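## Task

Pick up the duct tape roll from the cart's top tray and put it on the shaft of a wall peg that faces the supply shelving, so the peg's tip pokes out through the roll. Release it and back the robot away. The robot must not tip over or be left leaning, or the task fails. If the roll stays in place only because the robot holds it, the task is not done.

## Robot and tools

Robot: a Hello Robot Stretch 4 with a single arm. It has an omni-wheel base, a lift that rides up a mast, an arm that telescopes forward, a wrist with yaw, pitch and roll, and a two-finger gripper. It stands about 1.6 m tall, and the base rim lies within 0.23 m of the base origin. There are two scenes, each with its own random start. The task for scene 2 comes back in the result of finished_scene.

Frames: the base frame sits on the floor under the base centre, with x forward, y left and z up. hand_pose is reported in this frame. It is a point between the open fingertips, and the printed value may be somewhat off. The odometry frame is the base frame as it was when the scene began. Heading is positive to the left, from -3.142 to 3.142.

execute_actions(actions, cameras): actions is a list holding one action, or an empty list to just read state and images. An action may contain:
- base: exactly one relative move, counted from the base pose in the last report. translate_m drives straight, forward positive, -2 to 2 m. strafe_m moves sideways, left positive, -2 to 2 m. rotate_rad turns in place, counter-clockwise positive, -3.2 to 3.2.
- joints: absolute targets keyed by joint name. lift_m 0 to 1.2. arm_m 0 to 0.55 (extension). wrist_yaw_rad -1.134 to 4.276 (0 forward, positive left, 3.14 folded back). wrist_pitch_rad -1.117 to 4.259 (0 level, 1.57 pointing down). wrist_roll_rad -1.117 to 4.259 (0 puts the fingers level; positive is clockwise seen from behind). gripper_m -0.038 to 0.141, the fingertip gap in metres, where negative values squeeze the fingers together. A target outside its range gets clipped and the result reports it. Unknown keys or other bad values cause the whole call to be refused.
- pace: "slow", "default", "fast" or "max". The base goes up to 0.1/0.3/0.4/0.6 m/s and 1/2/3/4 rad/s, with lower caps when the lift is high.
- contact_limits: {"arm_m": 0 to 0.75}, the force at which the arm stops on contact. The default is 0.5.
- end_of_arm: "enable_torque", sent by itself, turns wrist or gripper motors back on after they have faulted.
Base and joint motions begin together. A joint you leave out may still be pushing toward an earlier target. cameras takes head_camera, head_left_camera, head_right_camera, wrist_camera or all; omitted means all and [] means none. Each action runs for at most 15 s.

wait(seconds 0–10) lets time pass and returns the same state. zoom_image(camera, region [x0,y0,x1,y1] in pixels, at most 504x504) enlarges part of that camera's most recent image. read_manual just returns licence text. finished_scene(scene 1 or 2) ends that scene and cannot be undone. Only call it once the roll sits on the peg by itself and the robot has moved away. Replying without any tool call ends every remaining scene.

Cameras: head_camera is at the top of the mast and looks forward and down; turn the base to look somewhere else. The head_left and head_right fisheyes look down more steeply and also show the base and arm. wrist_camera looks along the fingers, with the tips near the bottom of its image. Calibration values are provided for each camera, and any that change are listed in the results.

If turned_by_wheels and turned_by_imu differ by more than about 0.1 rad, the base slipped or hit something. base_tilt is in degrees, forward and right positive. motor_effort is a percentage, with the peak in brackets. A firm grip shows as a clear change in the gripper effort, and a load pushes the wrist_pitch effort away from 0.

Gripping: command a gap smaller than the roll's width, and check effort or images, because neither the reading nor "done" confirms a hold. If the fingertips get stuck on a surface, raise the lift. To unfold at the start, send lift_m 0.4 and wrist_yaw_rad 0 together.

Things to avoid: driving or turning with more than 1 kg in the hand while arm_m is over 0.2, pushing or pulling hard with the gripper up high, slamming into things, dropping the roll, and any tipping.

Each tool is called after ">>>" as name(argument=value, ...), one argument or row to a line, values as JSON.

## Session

>>> execute_actions(
  actions=[],
)

Scene clock: 0.00 s.
base_odometry: x=+0.000 y=+0.000 heading=+0.000 (m, m, rad; odometry frame)
turned_by_wheels: +0.000 (rad since the last result)
turned_by_imu: +0.000 (rad since the last result)
base_tilt: forward=-0.1 right=+0.6 (deg)
lidar_m: 1.78 1.88 1.95 2.03 2.08 1.68 1.92 2.29 2.16 2.31 1.85 1.32
base_status: not commanded
joint_positions: lift_m=+0.215 arm_m=+0.000 wrist_yaw_rad=+3.179 wrist_pitch_rad=+0.015 wrist_roll_rad=+0.009 gripper_m=+0.057
joint_status: not commanded
motor_effort: lift_m=+21 arm_m=-1 wrist_yaw_rad=+2 wrist_pitch_rad=-7 wrist_roll_rad=+0 gripper_m=-3 wheel_0=+0 wheel_1=+0 wheel_2=+0 (%)
hand_pose: x=-0.1207 y=+0.0766 z=+0.3890 quat_wxyz=(-0.019, -0.008, +0.004, +1.000) (m; base frame)
wrist_depth_mm: - 140 263 - - 1921 1808 / - 113 140 - - 1921 1808 / - 114 140 - - 1863 1756 / - 137 183 - - 1618 1708 / 220 - - - 1756 1661 1708 / 1255 1618 196 1708 214 1576 1661 / 931 976 1078 111 1060 1060 1118
pictures: head_camera, head_left_camera, head_right_camera, wrist_camera
camera_calibration (this result's frames):
wrist_camera: T_world_to_cam=[[-0.00225176, 0.999577, 0.0289928, -0.094206], [-0.0179335, 0.0289478, -0.99942, 0.444041], [-0.999837, -0.0027704, 0.0178608, 0.0980915], [0, 0, 0, 1]] pos_world=[0.105827, 0.0815839, 0.444763]
Images, in order (width x height): head_camera 420x560, head_left_camera 420x672, head_right_camera 420x672, wrist_camera 616x392.

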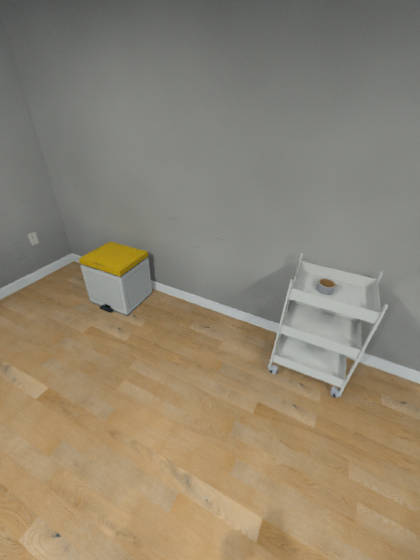

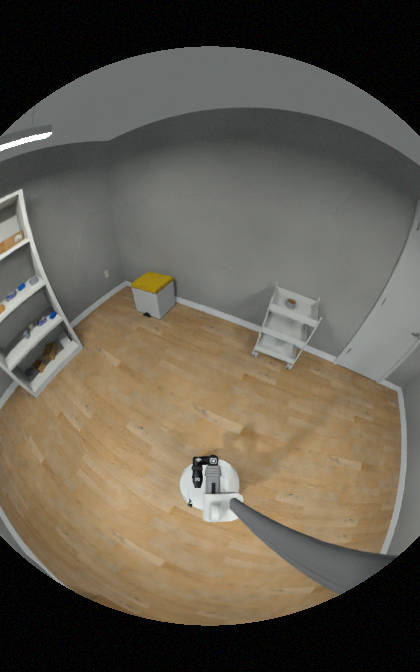

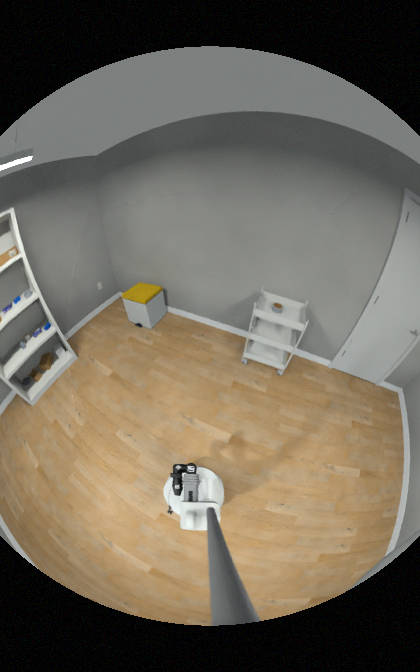

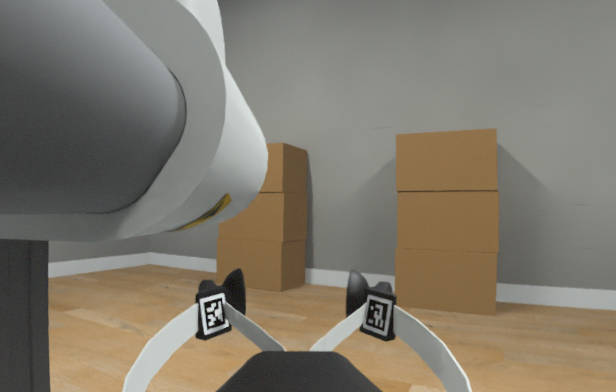

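>>> execute_actions(
  actions=[
    {"base":{"rotate_rad":-0.42},"pace":"fast"},
  ],
  cameras=[],
)

>>> execute_actions(
  actions=[
    {"base":{"translate_m":0.85},"joints":{"lift_m":1.05,"wrist_yaw_rad":0,"gripper_m":0.14},"pace":"fast"},
  ],
  cameras=[],
)

>>> execute_actions(
  actions=[
    {"joints":{"wrist_pitch_rad":1.57,"arm_m":0.45},"pace":"fast"},
  ],
  cameras=["wrist_camera"],
)

Scene clock: 1.50 s.
base_odometry: x=+0.000 y=+0.000 heading=-0.420 (m, m, rad; odometry frame)
turned_by_wheels: -0.420 (rad since the last result)
turned_by_imu: -0.429 (rad since the last result)
base_tilt: forward=-0.2 right=+0.6 (deg)
lidar_m: 1.30 1.80 1.92 1.94 2.60 2.02 1.64 1.94 2.30 2.11 2.32 1.36
base_status: done
joint_positions: lift_m=+0.215 arm_m=+0.000 wrist_yaw_rad=+3.179 wrist_pitch_rad=+0.015 wrist_roll_rad=+0.009 gripper_m=+0.057
joint_status: not commanded
motor_effort: lift_m=+22(22) arm_m=-1(1) wrist_yaw_rad=+1(1) wrist_pitch_rad=-5(6) wrist_roll_rad=+0(0) gripper_m=-3(4) wheel_0=+0(9) wheel_1=-1(8) wheel_2=-1(8) (%)
hand_pose: x=-0.1207 y=+0.0766 z=+0.3890 quat_wxyz=(-0.019, -0.008, +0.004, +1.000) (m; base frame)
wrist_depth_mm: - 140 263 - - - - / - 113 140 - - - - / - 114 140 1921 - - - / - 138 183 1808 - - - / 220 1863 - 1756 - - - / 1255 1618 197 1661 216 1708 1661 / 960 991 1042 111 1060 1078 1098
pictures: none
No camera images: the call's "cameras" was empty. Leave "cameras" out to get every camera's image.

Scene clock: 5.00 s.
base_odometry: x=+0.776 y=-0.347 heading=-0.420 (m, m, rad; odometry frame)
turned_by_wheels: +0.000 (rad since the last result)
turned_by_imu: -0.003 (rad since the last result)
base_tilt: forward=-0.1 right=+0.6 (deg)
lidar_m: 0.44 0.94 1.31 1.95 2.02 2.94 2.54 2.71 2.40 2.28 1.22 0.48
base_status: done
joint_positions: lift_m=+1.050 arm_m=+0.000 wrist_yaw_rad=+0.000 wrist_pitch_rad=+0.015 wrist_roll_rad=+0.009 gripper_m=+0.140
joint_status: all done
motor_effort: lift_m=+26(29) arm_m=-1(1) wrist_yaw_rad=+0(5) wrist_pitch_rad=-7(7) wrist_roll_rad=+0(1) gripper_m=-1(1) wheel_0=+0(6) wheel_1=+0(1) wheel_2=+1(7) (%)
hand_pose: x=+0.4593 y=-0.0873 z=+1.2234 quat_wxyz=(+1.000, +0.004, +0.008, +0.000) (m; base frame)
wrist_depth_mm: 683 691 668 691 691 691 676 / 691 683 683 691 691 683 683 / 683 676 683 676 676 676 683 / 676 676 668 676 676 668 683 / 683 676 676 676 683 676 676 / 668 208 668 676 218 676 676 / 676 668 668 111 668 661 676
pictures: none
No camera images: the call's "cameras" was empty. Leave "cameras" out to get every camera's image.

Scene clock: 7.00 s.
base_odometry: x=+0.776 y=-0.347 heading=-0.420 (m, m, rad; odometry frame)
turned_by_wheels: +0.000 (rad since the last result)
turned_by_imu: -0.001 (rad since the last result)
base_tilt: forward=-0.1 right=+0.4 (deg)
lidar_m: 0.45 0.94 1.32 1.94 2.04 2.92 2.50 2.71 2.38 2.28 1.21 0.46
base_status: not commanded
joint_positions: lift_m=+1.050 arm_m=+0.449 wrist_yaw_rad=+0.000 wrist_pitch_rad=+1.570 wrist_roll_rad=+0.009 gripper_m=+0.140
joint_status: all done
motor_effort: lift_m=+26(26) arm_m=+5(7) wrist_yaw_rad=+1(1) wrist_pitch_rad=+0(7) wrist_roll_rad=-1(0) gripper_m=-2(1) wheel_0=+0(0) wheel_1=+0(0) wheel_2=+1(1) (%)
hand_pose: x=+0.6203 y=-0.0874 z=+0.9393 quat_wxyz=(+0.707, +0.003, +0.707, -0.003) (m; base frame)
wrist_depth_mm: 508 496 492 477 466 445 436 / 715 654 585 585 597 569 569 / 1160 1078 504 512 512 512 976 / 1160 1138 500 500 512 512 1160 / 1160 1118 504 500 500 512 1182 / 1118 208 496 504 220 496 1182 / 1118 1138 484 111 496 455 1182
pictures: wrist_camera
camera_calibration (this result's frames):
wrist_camera: T_world_to_cam=[[0.0285814, -0.998958, 0.0355808, -0.144593], [-0.999014, -0.0297569, -0.0329563, 0.707688], [0.0339808, -0.0346038, -0.998823, 1.13965], [0, 0, 0, 1]] pos_world=[0.672396, -0.0839473, 1.16678]
Images, in order (width x height): wrist_camera 616x392.

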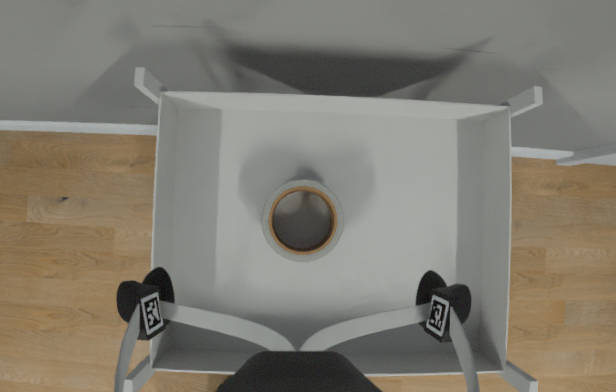

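>>> execute_actions(
  actions=[
    {"base":{"strafe_m":-0.01},"joints":{"arm_m":0.487,"lift_m":0.806}},
  ],
  cameras=["wrist_camera"],
)

Scene clock: 9.23 s.
base_odometry: x=+0.772 y=-0.356 heading=-0.420 (m, m, rad; odometry frame)
turned_by_wheels: +0.000 (rad since the last result)
turned_by_imu: -0.001 (rad since the last result)
base_tilt: forward=+0.0 right=+0.6 (deg)
lidar_m: 0.45 0.94 1.33 1.96 2.01 2.90 2.53 2.73 2.34 2.28 1.22 0.48
base_status: done
joint_positions: lift_m=+0.806 arm_m=+0.486 wrist_yaw_rad=+0.000 wrist_pitch_rad=+1.570 wrist_roll_rad=+0.009 gripper_m=+0.140
joint_status: all done
motor_effort: lift_m=+16(23) arm_m=+5(7) wrist_yaw_rad=+1(1) wrist_pitch_rad=+0(0) wrist_roll_rad=+0(0) gripper_m=+0(0) wheel_0=-1(8) wheel_1=+0(1) wheel_2=+0(2) (%)
hand_pose: x=+0.6572 y=-0.0874 z=+0.6962 quat_wxyz=(+0.707, +0.003, +0.707, -0.003) (m; base frame)
wrist_depth_mm: 211 221 222 220 223 278 340 / 246 260 263 266 266 268 263 / 255 258 262 264 265 267 267 / 255 257 260 263 265 267 267 / 255 255 256 258 262 264 266 / 252 208 225 258 213 263 264 / 250 252 253 111 258 262 264
pictures: wrist_camera
camera_calibration (this result's frames):
wrist_camera: T_world_to_cam=[[0.0285616, -0.998959, 0.0355754, -0.13698], [-0.999021, -0.0297303, -0.0327684, 0.736422], [0.033792, -0.0346047, -0.99883, 0.895667], [0, 0, 0, 1]] pos_world=[0.709347, -0.0839487, 0.923623]
Images, in order (width x height): wrist_camera 616x392.

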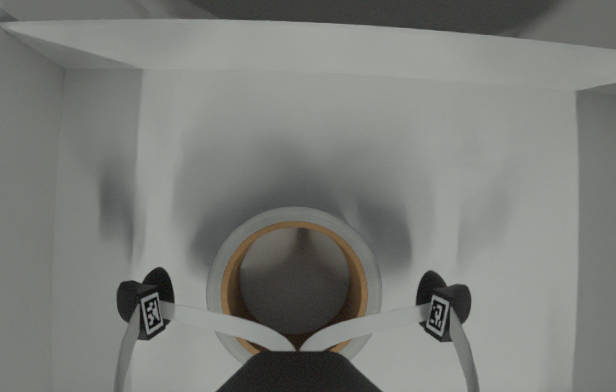

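>>> execute_actions(
  actions=[
    {"joints":{"gripper_m":0.05}},
  ],
  cameras=[],
)

>>> execute_actions(
  actions=[
    {"joints":{"lift_m":0.95}},
  ],
  cameras=[],
)

>>> execute_actions(
  actions=[
    {"base":{"translate_m":-0.9},"joints":{"arm_m":0.0},"pace":"fast"},
  ],
  cameras=[],
)

>>> execute_actions(
  actions=[
    {"base":{"rotate_rad":-1.58},"joints":{"lift_m":0.83,"wrist_pitch_rad":0}},
  ],
  cameras=[],
)

>>> execute_actions(
  actions=[
    {"base":{"translate_m":1.25},"pace":"fast"},
  ],
  cameras=["head_camera","wrist_camera"],
)

Scene clock: 11.63 s.
base_odometry: x=+0.772 y=-0.356 heading=-0.420 (m, m, rad; odometry frame)
turned_by_wheels: +0.000 (rad since the last result)
turned_by_imu: -0.001 (rad since the last result)
base_tilt: forward=+0.0 right=+0.5 (deg)
lidar_m: 0.44 0.92 1.34 1.97 2.03 2.92 2.51 2.71 2.36 2.28 1.22 0.49
base_status: not commanded
joint_positions: lift_m=+0.806 arm_m=+0.486 wrist_yaw_rad=+0.000 wrist_pitch_rad=+1.570 wrist_roll_rad=+0.009 gripper_m=+0.050
joint_status: all done
motor_effort: lift_m=+16(16) arm_m=+5(6) wrist_yaw_rad=+1(1) wrist_pitch_rad=-1(2) wrist_roll_rad=-1(0) gripper_m=-18(18) wheel_0=-1(1) wheel_1=+0(0) wheel_2=+1(0) (%)
hand_pose: x=+0.6572 y=-0.0874 z=+0.6961 quat_wxyz=(+0.707, +0.003, +0.707, -0.003) (m; base frame)
wrist_depth_mm: 213 223 222 220 222 279 342 / 248 260 263 265 264 268 264 / 253 258 260 263 265 268 270 / 255 256 259 259 265 266 267 / 254 254 256 259 260 264 266 / 251 252 200 258 196 262 263 / 250 252 236 111 259 260 263
pictures: none
No camera images: the call's "cameras" was empty. Leave "cameras" out to get every camera's image.

Scene clock: 13.30 s.
base_odometry: x=+0.772 y=-0.356 heading=-0.420 (m, m, rad; odometry frame)
turned_by_wheels: +0.000 (rad since the last result)
turned_by_imu: -0.001 (rad since the last result)
base_tilt: forward=-0.1 right=+0.4 (deg)
lidar_m: 0.44 0.93 1.33 1.92 2.05 2.92 2.52 2.73 2.38 2.28 1.20 0.48
base_status: not commanded
joint_positions: lift_m=+0.949 arm_m=+0.486 wrist_yaw_rad=+0.000 wrist_pitch_rad=+1.570 wrist_roll_rad=+0.009 gripper_m=+0.050
joint_status: all done
motor_effort: lift_m=+27(28) arm_m=+5(5) wrist_yaw_rad=+0(1) wrist_pitch_rad=+0(0) wrist_roll_rad=-1(0) gripper_m=-18(20) wheel_0=-1(1) wheel_1=+0(0) wheel_2=+0(0) (%)
hand_pose: x=+0.6572 y=-0.0874 z=+0.8392 quat_wxyz=(+0.707, +0.003, +0.707, -0.003) (m; base frame)
wrist_depth_mm: 427 415 410 404 392 375 370 / 544 492 535 521 496 521 473 / 1060 399 402 404 407 413 387 / 1025 397 399 404 413 413 384 / 1060 394 399 399 404 410 1098 / 1042 336 202 399 196 407 1060 / 1008 384 306 111 397 402 368
pictures: none
No camera images: the call's "cameras" was empty. Leave "cameras" out to get every camera's image.

Scene clock: 17.27 s.
base_odometry: x=-0.050 y=+0.011 heading=-0.420 (m, m, rad; odometry frame)
turned_by_wheels: +0.000 (rad since the last result)
turned_by_imu: +0.001 (rad since the last result)
base_tilt: forward=-0.2 right=+0.4 (deg)
lidar_m: 1.34 1.88 2.03 1.96 2.59 2.00 1.61 1.88 2.25 2.16 2.38 1.81
base_status: done
joint_positions: lift_m=+0.950 arm_m=+0.001 wrist_yaw_rad=+0.000 wrist_pitch_rad=+1.570 wrist_roll_rad=+0.009 gripper_m=+0.050
joint_status: all done
motor_effort: lift_m=+27(27) arm_m=-5(6) wrist_yaw_rad=+2(0) wrist_pitch_rad=-3(2) wrist_roll_rad=+0(0) gripper_m=-22(18) wheel_0=+1(5) wheel_1=+1(9) wheel_2=+1(10) (%)
hand_pose: x=+0.1719 y=-0.0874 z=+0.8393 quat_wxyz=(+0.707, +0.003, +0.707, -0.003) (m; base frame)
wrist_depth_mm: 1060 1042 1078 1098 1098 1118 1138 / 1060 1078 1060 1078 1098 1118 1118 / 1078 1078 1042 1078 1098 1118 1098 / 1060 1042 1098 1078 1078 1078 1098 / 1008 1042 842 842 1060 1078 1098 / 1025 1025 200 854 196 1042 1098 / 1025 1042 525 111 1042 1078 1078
pictures: none
No camera images: the call's "cameras" was empty. Leave "cameras" out to get every camera's image.

Scene clock: 19.47 s.
base_odometry: x=-0.050 y=+0.011 heading=-2.000 (m, m, rad; odometry frame)
turned_by_wheels: -1.580 (rad since the last result)
turned_by_imu: -1.612 (rad since the last result)
base_tilt: forward=-0.1 right=+0.4 (deg)
lidar_m: 0.47 2.33 1.80 1.36 1.87 1.97 1.98 2.64 2.04 1.62 1.88 2.22
base_status: done
joint_positions: lift_m=+0.830 arm_m=+0.001 wrist_yaw_rad=+0.000 wrist_pitch_rad=+0.004 wrist_roll_rad=+0.009 gripper_m=+0.050
joint_status: all done
motor_effort: lift_m=+17(26) arm_m=-5(4) wrist_yaw_rad=+1(0) wrist_pitch_rad=-12(17) wrist_roll_rad=+0(0) gripper_m=-17(20) wheel_0=+1(10) wheel_1=+1(5) wheel_2=-1(5) (%)
hand_pose: x=+0.4602 y=-0.0874 z=+1.0074 quat_wxyz=(+1.000, +0.004, +0.002, +0.000) (m; base frame)
wrist_depth_mm: - - - - - - - / - - - - - - - / - - - - - - - / - - - - - - - / 1921 - - - - - - / 1983 - 200 - 196 - - / 1921 - 1098 111 - - -
pictures: none
No camera images: the call's "cameras" was empty. Leave "cameras" out to get every camera's image.

Scene clock: 24.13 s.
base_odometry: x=-0.570 y=-1.125 heading=-2.000 (m, m, rad; odometry frame)
turned_by_wheels: +0.000 (rad since the last result)
turned_by_imu: -0.005 (rad since the last result)
base_tilt: forward=-0.2 right=+0.6 (deg)
lidar_m: 0.44 1.04 1.47 1.71 1.62 2.56 3.80 2.78 1.97 1.65 1.19 0.85
base_status: done
joint_positions: lift_m=+0.830 arm_m=+0.001 wrist_yaw_rad=+0.000 wrist_pitch_rad=+0.004 wrist_roll_rad=+0.009 gripper_m=+0.050
joint_status: not commanded
motor_effort: lift_m=+17(17) arm_m=-5(4) wrist_yaw_rad=+1(1) wrist_pitch_rad=-11(13) wrist_roll_rad=+0(0) gripper_m=-18(20) wheel_0=+0(8) wheel_1=+0(1) wheel_2=+0(11) (%)
hand_pose: x=+0.4602 y=-0.0874 z=+1.0074 quat_wxyz=(+1.000, +0.004, +0.002, +0.000) (m; base frame)
wrist_depth_mm: 788 778 809 788 809 798 798 / 788 788 788 788 809 798 820 / 778 788 788 788 798 788 809 / 778 788 788 788 788 788 788 / 778 768 768 788 788 788 788 / 759 768 201 778 196 778 798 / 768 768 496 111 788 778 778
pictures: head_camera, wrist_camera
camera_calibration (this result's frames):
wrist_camera: T_world_to_cam=[[-0.0353852, -0.998964, 0.0286028, -0.105955], [0.0280423, -0.029602, -0.999168, 1.05069], [0.99898, -0.0345537, 0.0290607, -0.266526], [0, 0, 0, 1]] pos_world=[0.233041, -0.0839519, 1.0606]
Images, in order (width x height): head_camera 420x560, wrist_camera 616x392.

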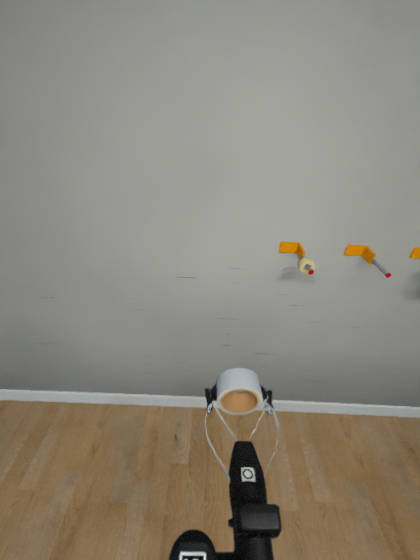

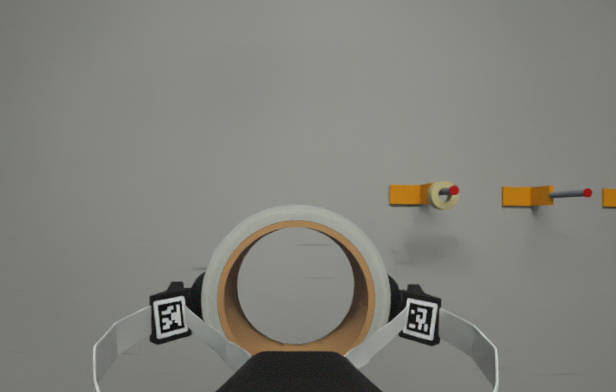

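>>> execute_actions(
  actions=[
    {"base":{"strafe_m":-0.52},"joints":{"arm_m":0.26,"lift_m":0.905},"pace":"fast"},
  ],
  cameras=["head_camera","wrist_camera"],
)

Scene clock: 27.00 s.
base_odometry: x=-1.042 y=-0.909 heading=-2.000 (m, m, rad; odometry frame)
turned_by_wheels: +0.000 (rad since the last result)
turned_by_imu: -0.001 (rad since the last result)
base_tilt: forward=+0.0 right=+0.5 (deg)
lidar_m: 0.79 0.99 1.44 2.23 2.09 3.22 3.41 1.61 1.17 1.13 1.36 0.88
base_status: done
joint_positions: lift_m=+0.905 arm_m=+0.259 wrist_yaw_rad=+0.000 wrist_pitch_rad=+0.004 wrist_roll_rad=+0.009 gripper_m=+0.050
joint_status: all done
motor_effort: lift_m=+26(29) arm_m=+5(6) wrist_yaw_rad=+1(1) wrist_pitch_rad=-14(14) wrist_roll_rad=+0(0) gripper_m=-22(18) wheel_0=-1(8) wheel_1=+0(11) wheel_2=-1(1) (%)
hand_pose: x=+0.7185 y=-0.0874 z=+1.0816 quat_wxyz=(+1.000, +0.004, +0.002, +0.000) (m; base frame)
wrist_depth_mm: 512 521 521 517 525 521 530 / 508 517 517 521 517 521 521 / 508 512 517 508 517 521 521 / 508 508 508 508 517 512 517 / 373 508 504 508 508 508 392 / 500 504 200 504 196 512 392 / 496 504 359 111 508 508 512
pictures: head_camera, wrist_camera
camera_calibration (this result's frames):
wrist_camera: T_world_to_cam=[[-0.0353325, -0.998966, 0.028601, -0.0989588], [0.0280939, -0.0296004, -0.999167, 1.11759], [0.998981, -0.0344996, 0.0291107, -0.526769], [0, 0, 0, 1]] pos_world=[0.491338, -0.0839486, 1.13483]
Images, in order (width x height): head_camera 420x560, wrist_camera 616x392.

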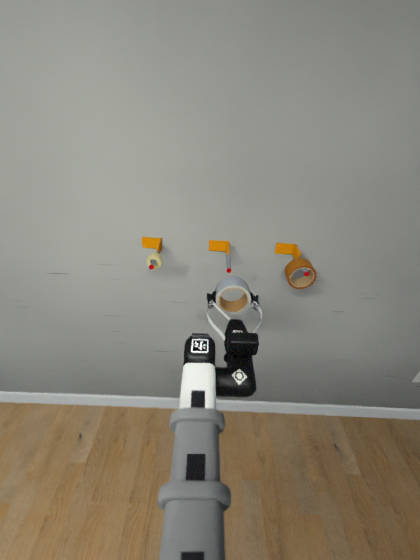

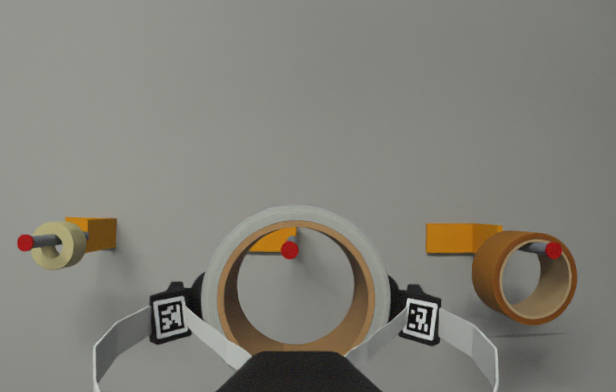

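>>> execute_actions(
  actions=[
    {"joints":{"arm_m":0.415},"contact_limits":{"arm_m":0.2}},
  ],
  cameras=["wrist_camera"],
)

>>> execute_actions(
  actions=[
    {"joints":{"lift_m":0.885}},
  ],
  cameras=["wrist_camera","head_camera"],
)

Scene clock: 28.73 s.
base_odometry: x=-1.042 y=-0.909 heading=-2.000 (m, m, rad; odometry frame)
turned_by_wheels: +0.000 (rad since the last result)
turned_by_imu: -0.001 (rad since the last result)
base_tilt: forward=-0.1 right=+0.5 (deg)
lidar_m: 0.87 1.01 1.45 2.23 2.08 3.24 3.44 1.62 1.18 1.14 1.36 0.88
base_status: not commanded
joint_positions: lift_m=+0.905 arm_m=+0.414 wrist_yaw_rad=+0.000 wrist_pitch_rad=+0.004 wrist_roll_rad=+0.009 gripper_m=+0.050
joint_status: all done
motor_effort: lift_m=+26(27) arm_m=+5(4) wrist_yaw_rad=+0(1) wrist_pitch_rad=-11(12) wrist_roll_rad=+0(1) gripper_m=-19(19) wheel_0=-1(1) wheel_1=+0(0) wheel_2=-1(1) (%)
contact_limits: arm_m 0.2
hand_pose: x=+0.8735 y=-0.0874 z=+1.0817 quat_wxyz=(+1.000, +0.004, +0.002, +0.000) (m; base frame)
wrist_depth_mm: 357 359 362 364 362 366 366 / 357 357 362 359 364 362 364 / 353 355 357 359 362 362 362 / 353 353 357 355 353 359 359 / 349 349 349 347 355 357 349 / 347 351 201 351 196 357 355 / 347 345 285 111 351 355 353
pictures: wrist_camera
camera_calibration (this result's frames):
wrist_camera: T_world_to_cam=[[-0.0353853, -0.998964, 0.0285986, -0.0934496], [0.0281606, -0.0296018, -0.999165, 1.1132], [0.998977, -0.0345504, 0.0291789, -0.681659], [0, 0, 0, 1]] pos_world=[0.646307, -0.0839517, 1.13483]
Images, in order (width x height): wrist_camera 616x392.

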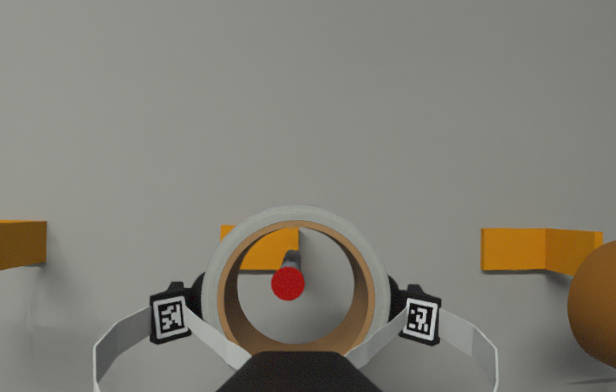

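Scene clock: 29.53 s.
base_odometry: x=-1.042 y=-0.909 heading=-2.000 (m, m, rad; odometry frame)
turned_by_wheels: +0.000 (rad since the last result)
turned_by_imu: +0.000 (rad since the last result)
base_tilt: forward=+0.0 right=+0.5 (deg)
lidar_m: 0.85 1.02 1.40 2.25 2.09 3.21 3.43 1.59 1.18 1.14 1.38 0.88
base_status: not commanded
joint_positions: lift_m=+0.885 arm_m=+0.414 wrist_yaw_rad=+0.000 wrist_pitch_rad=+0.003 wrist_roll_rad=+0.009 gripper_m=+0.050
joint_status: all done
motor_effort: lift_m=+16(25) arm_m=+5(5) wrist_yaw_rad=+1(1) wrist_pitch_rad=-11(11) wrist_roll_rad=-1(0) gripper_m=-17(19) wheel_0=-1(1) wheel_1=+0(0) wheel_2=-1(1) (%)
hand_pose: x=+0.8735 y=-0.0874 z=+1.0626 quat_wxyz=(+1.000, +0.004, +0.002, +0.000) (m; base frame)
wrist_depth_mm: 359 362 362 364 368 366 368 / 355 359 359 362 362 364 366 / 353 355 357 357 359 359 364 / 353 353 353 357 357 357 359 / 351 349 351 353 357 357 355 / 345 347 201 353 196 355 357 / 347 347 283 111 353 351 355
pictures: head_camera, wrist_camera
camera_calibration (this result's frames):
wrist_camera: T_world_to_cam=[[-0.0353977, -0.998964, 0.028583, -0.0928777], [0.0285984, -0.0296017, -0.999153, 1.09378], [0.998964, -0.0345503, 0.0296166, -0.68156], [0, 0, 0, 1]] pos_world=[0.646286, -0.0839517, 1.1157]
Images, in order (width x height): head_camera 420x560, wrist_camera 616x392.

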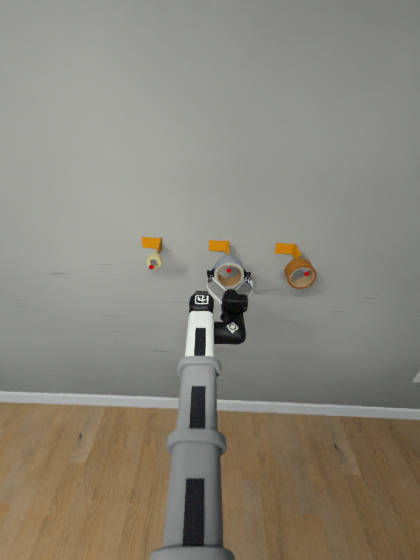

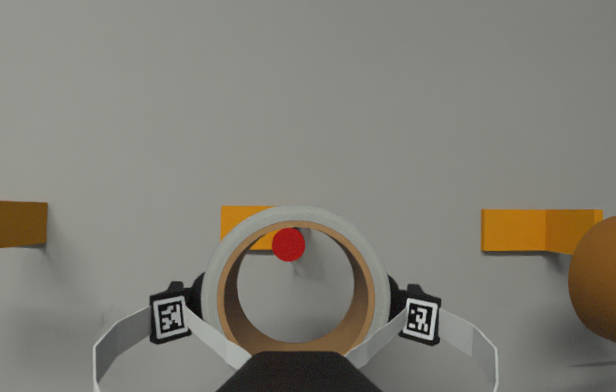

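>>> execute_actions(
  actions=[
    {"joints":{"gripper_m":0.135,"arm_m":0.432},"contact_limits":{"arm_m":0.2}},
  ],
  cameras=[],
)

>>> execute_actions(
  actions=[
    {"joints":{"arm_m":0.05},"pace":"fast"},
  ],
  cameras=["head_camera","wrist_camera"],
)

Scene clock: 47.33 s.
base_odometry: x=-1.042 y=-0.909 heading=-2.000 (m, m, rad; odometry frame)
turned_by_wheels: +0.000 (rad since the last result)
turned_by_imu: -0.002 (rad since the last result)
base_tilt: forward=-0.1 right=+0.5 (deg)
lidar_m: 0.86 1.01 1.44 2.22 2.07 3.23 3.44 1.62 1.17 1.13 1.40 0.87
base_status: not commanded
joint_positions: lift_m=+0.885 arm_m=+0.431 wrist_yaw_rad=+0.000 wrist_pitch_rad=+0.002 wrist_roll_rad=+0.009 gripper_m=+0.135
joint_status: all done
motor_effort: lift_m=+16(16) arm_m=+5(5) wrist_yaw_rad=+1(2) wrist_pitch_rad=-6(12) wrist_roll_rad=-1(1) gripper_m=+2(18) wheel_0=-1(1) wheel_1=-1(0) wheel_2=-1(1) (%)
contact_limits: arm_m 0.2
hand_pose: x=+0.8905 y=-0.0874 z=+1.0629 quat_wxyz=(+1.000, +0.004, +0.001, +0.000) (m; base frame)
wrist_depth_mm: 343 343 343 345 349 349 349 / 342 342 340 343 347 349 347 / 336 338 342 343 343 345 345 / 334 336 340 340 343 342 345 / 332 334 336 330 340 338 336 / 332 212 224 334 211 338 340 / 327 327 330 111 334 334 342
pictures: none
No camera images: the call's "cameras" was empty. Leave "cameras" out to get every camera's image.

Scene clock: 49.20 s.
base_odometry: x=-1.042 y=-0.909 heading=-2.000 (m, m, rad; odometry frame)
turned_by_wheels: +0.000 (rad since the last result)
turned_by_imu: -0.001 (rad since the last result)
base_tilt: forward=+0.1 right=+0.5 (deg)
lidar_m: 0.81 1.02 1.43 2.24 2.10 3.24 3.45 1.61 1.16 1.12 1.38 0.88
base_status: not commanded
joint_positions: lift_m=+0.885 arm_m=+0.051 wrist_yaw_rad=+0.000 wrist_pitch_rad=+0.002 wrist_roll_rad=+0.009 gripper_m=+0.135
joint_status: all done
motor_effort: lift_m=+16(16) arm_m=-5(7) wrist_yaw_rad=+1(0) wrist_pitch_rad=-7(8) wrist_roll_rad=+0(0) gripper_m=-2(1) wheel_0=-1(1) wheel_1=+0(0) wheel_2=-1(1) (%)
hand_pose: x=+0.5102 y=-0.0874 z=+1.0630 quat_wxyz=(+1.000, +0.004, +0.001, +0.000) (m; base frame)
wrist_depth_mm: 723 732 732 750 741 741 741 / 732 723 723 741 741 732 741 / 707 715 715 732 732 741 732 / 707 723 715 723 732 732 741 / 699 715 715 707 715 732 723 / 707 213 723 715 218 723 723 / 691 699 699 111 707 723 732
pictures: head_camera, wrist_camera
camera_calibration (this result's frames):
wrist_camera: T_world_to_cam=[[-0.0355964, -0.998959, 0.0285359, -0.105642], [0.0299154, -0.0296063, -0.999114, 1.10384], [0.998918, -0.0347112, 0.0309381, -0.320073], [0, 0, 0, 1]] pos_world=[0.282945, -0.0839616, 1.11578]
Images, in order (width x height): head_camera 420x560, wrist_camera 616x392.

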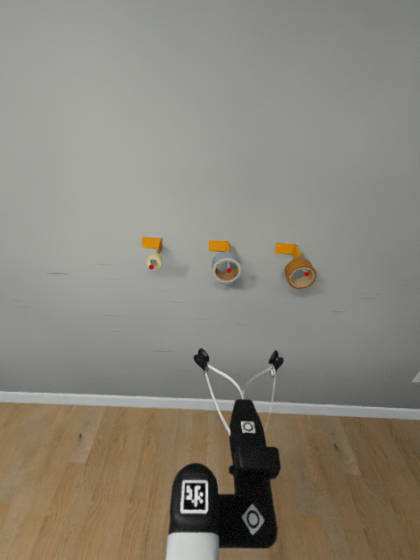

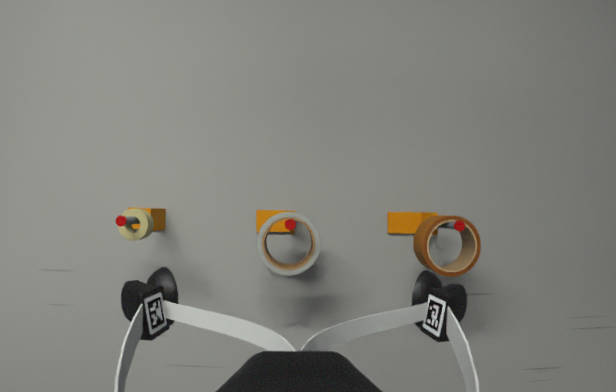

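>>> finished_scene(
  scene=2,
)

The scene is finished: the task was done.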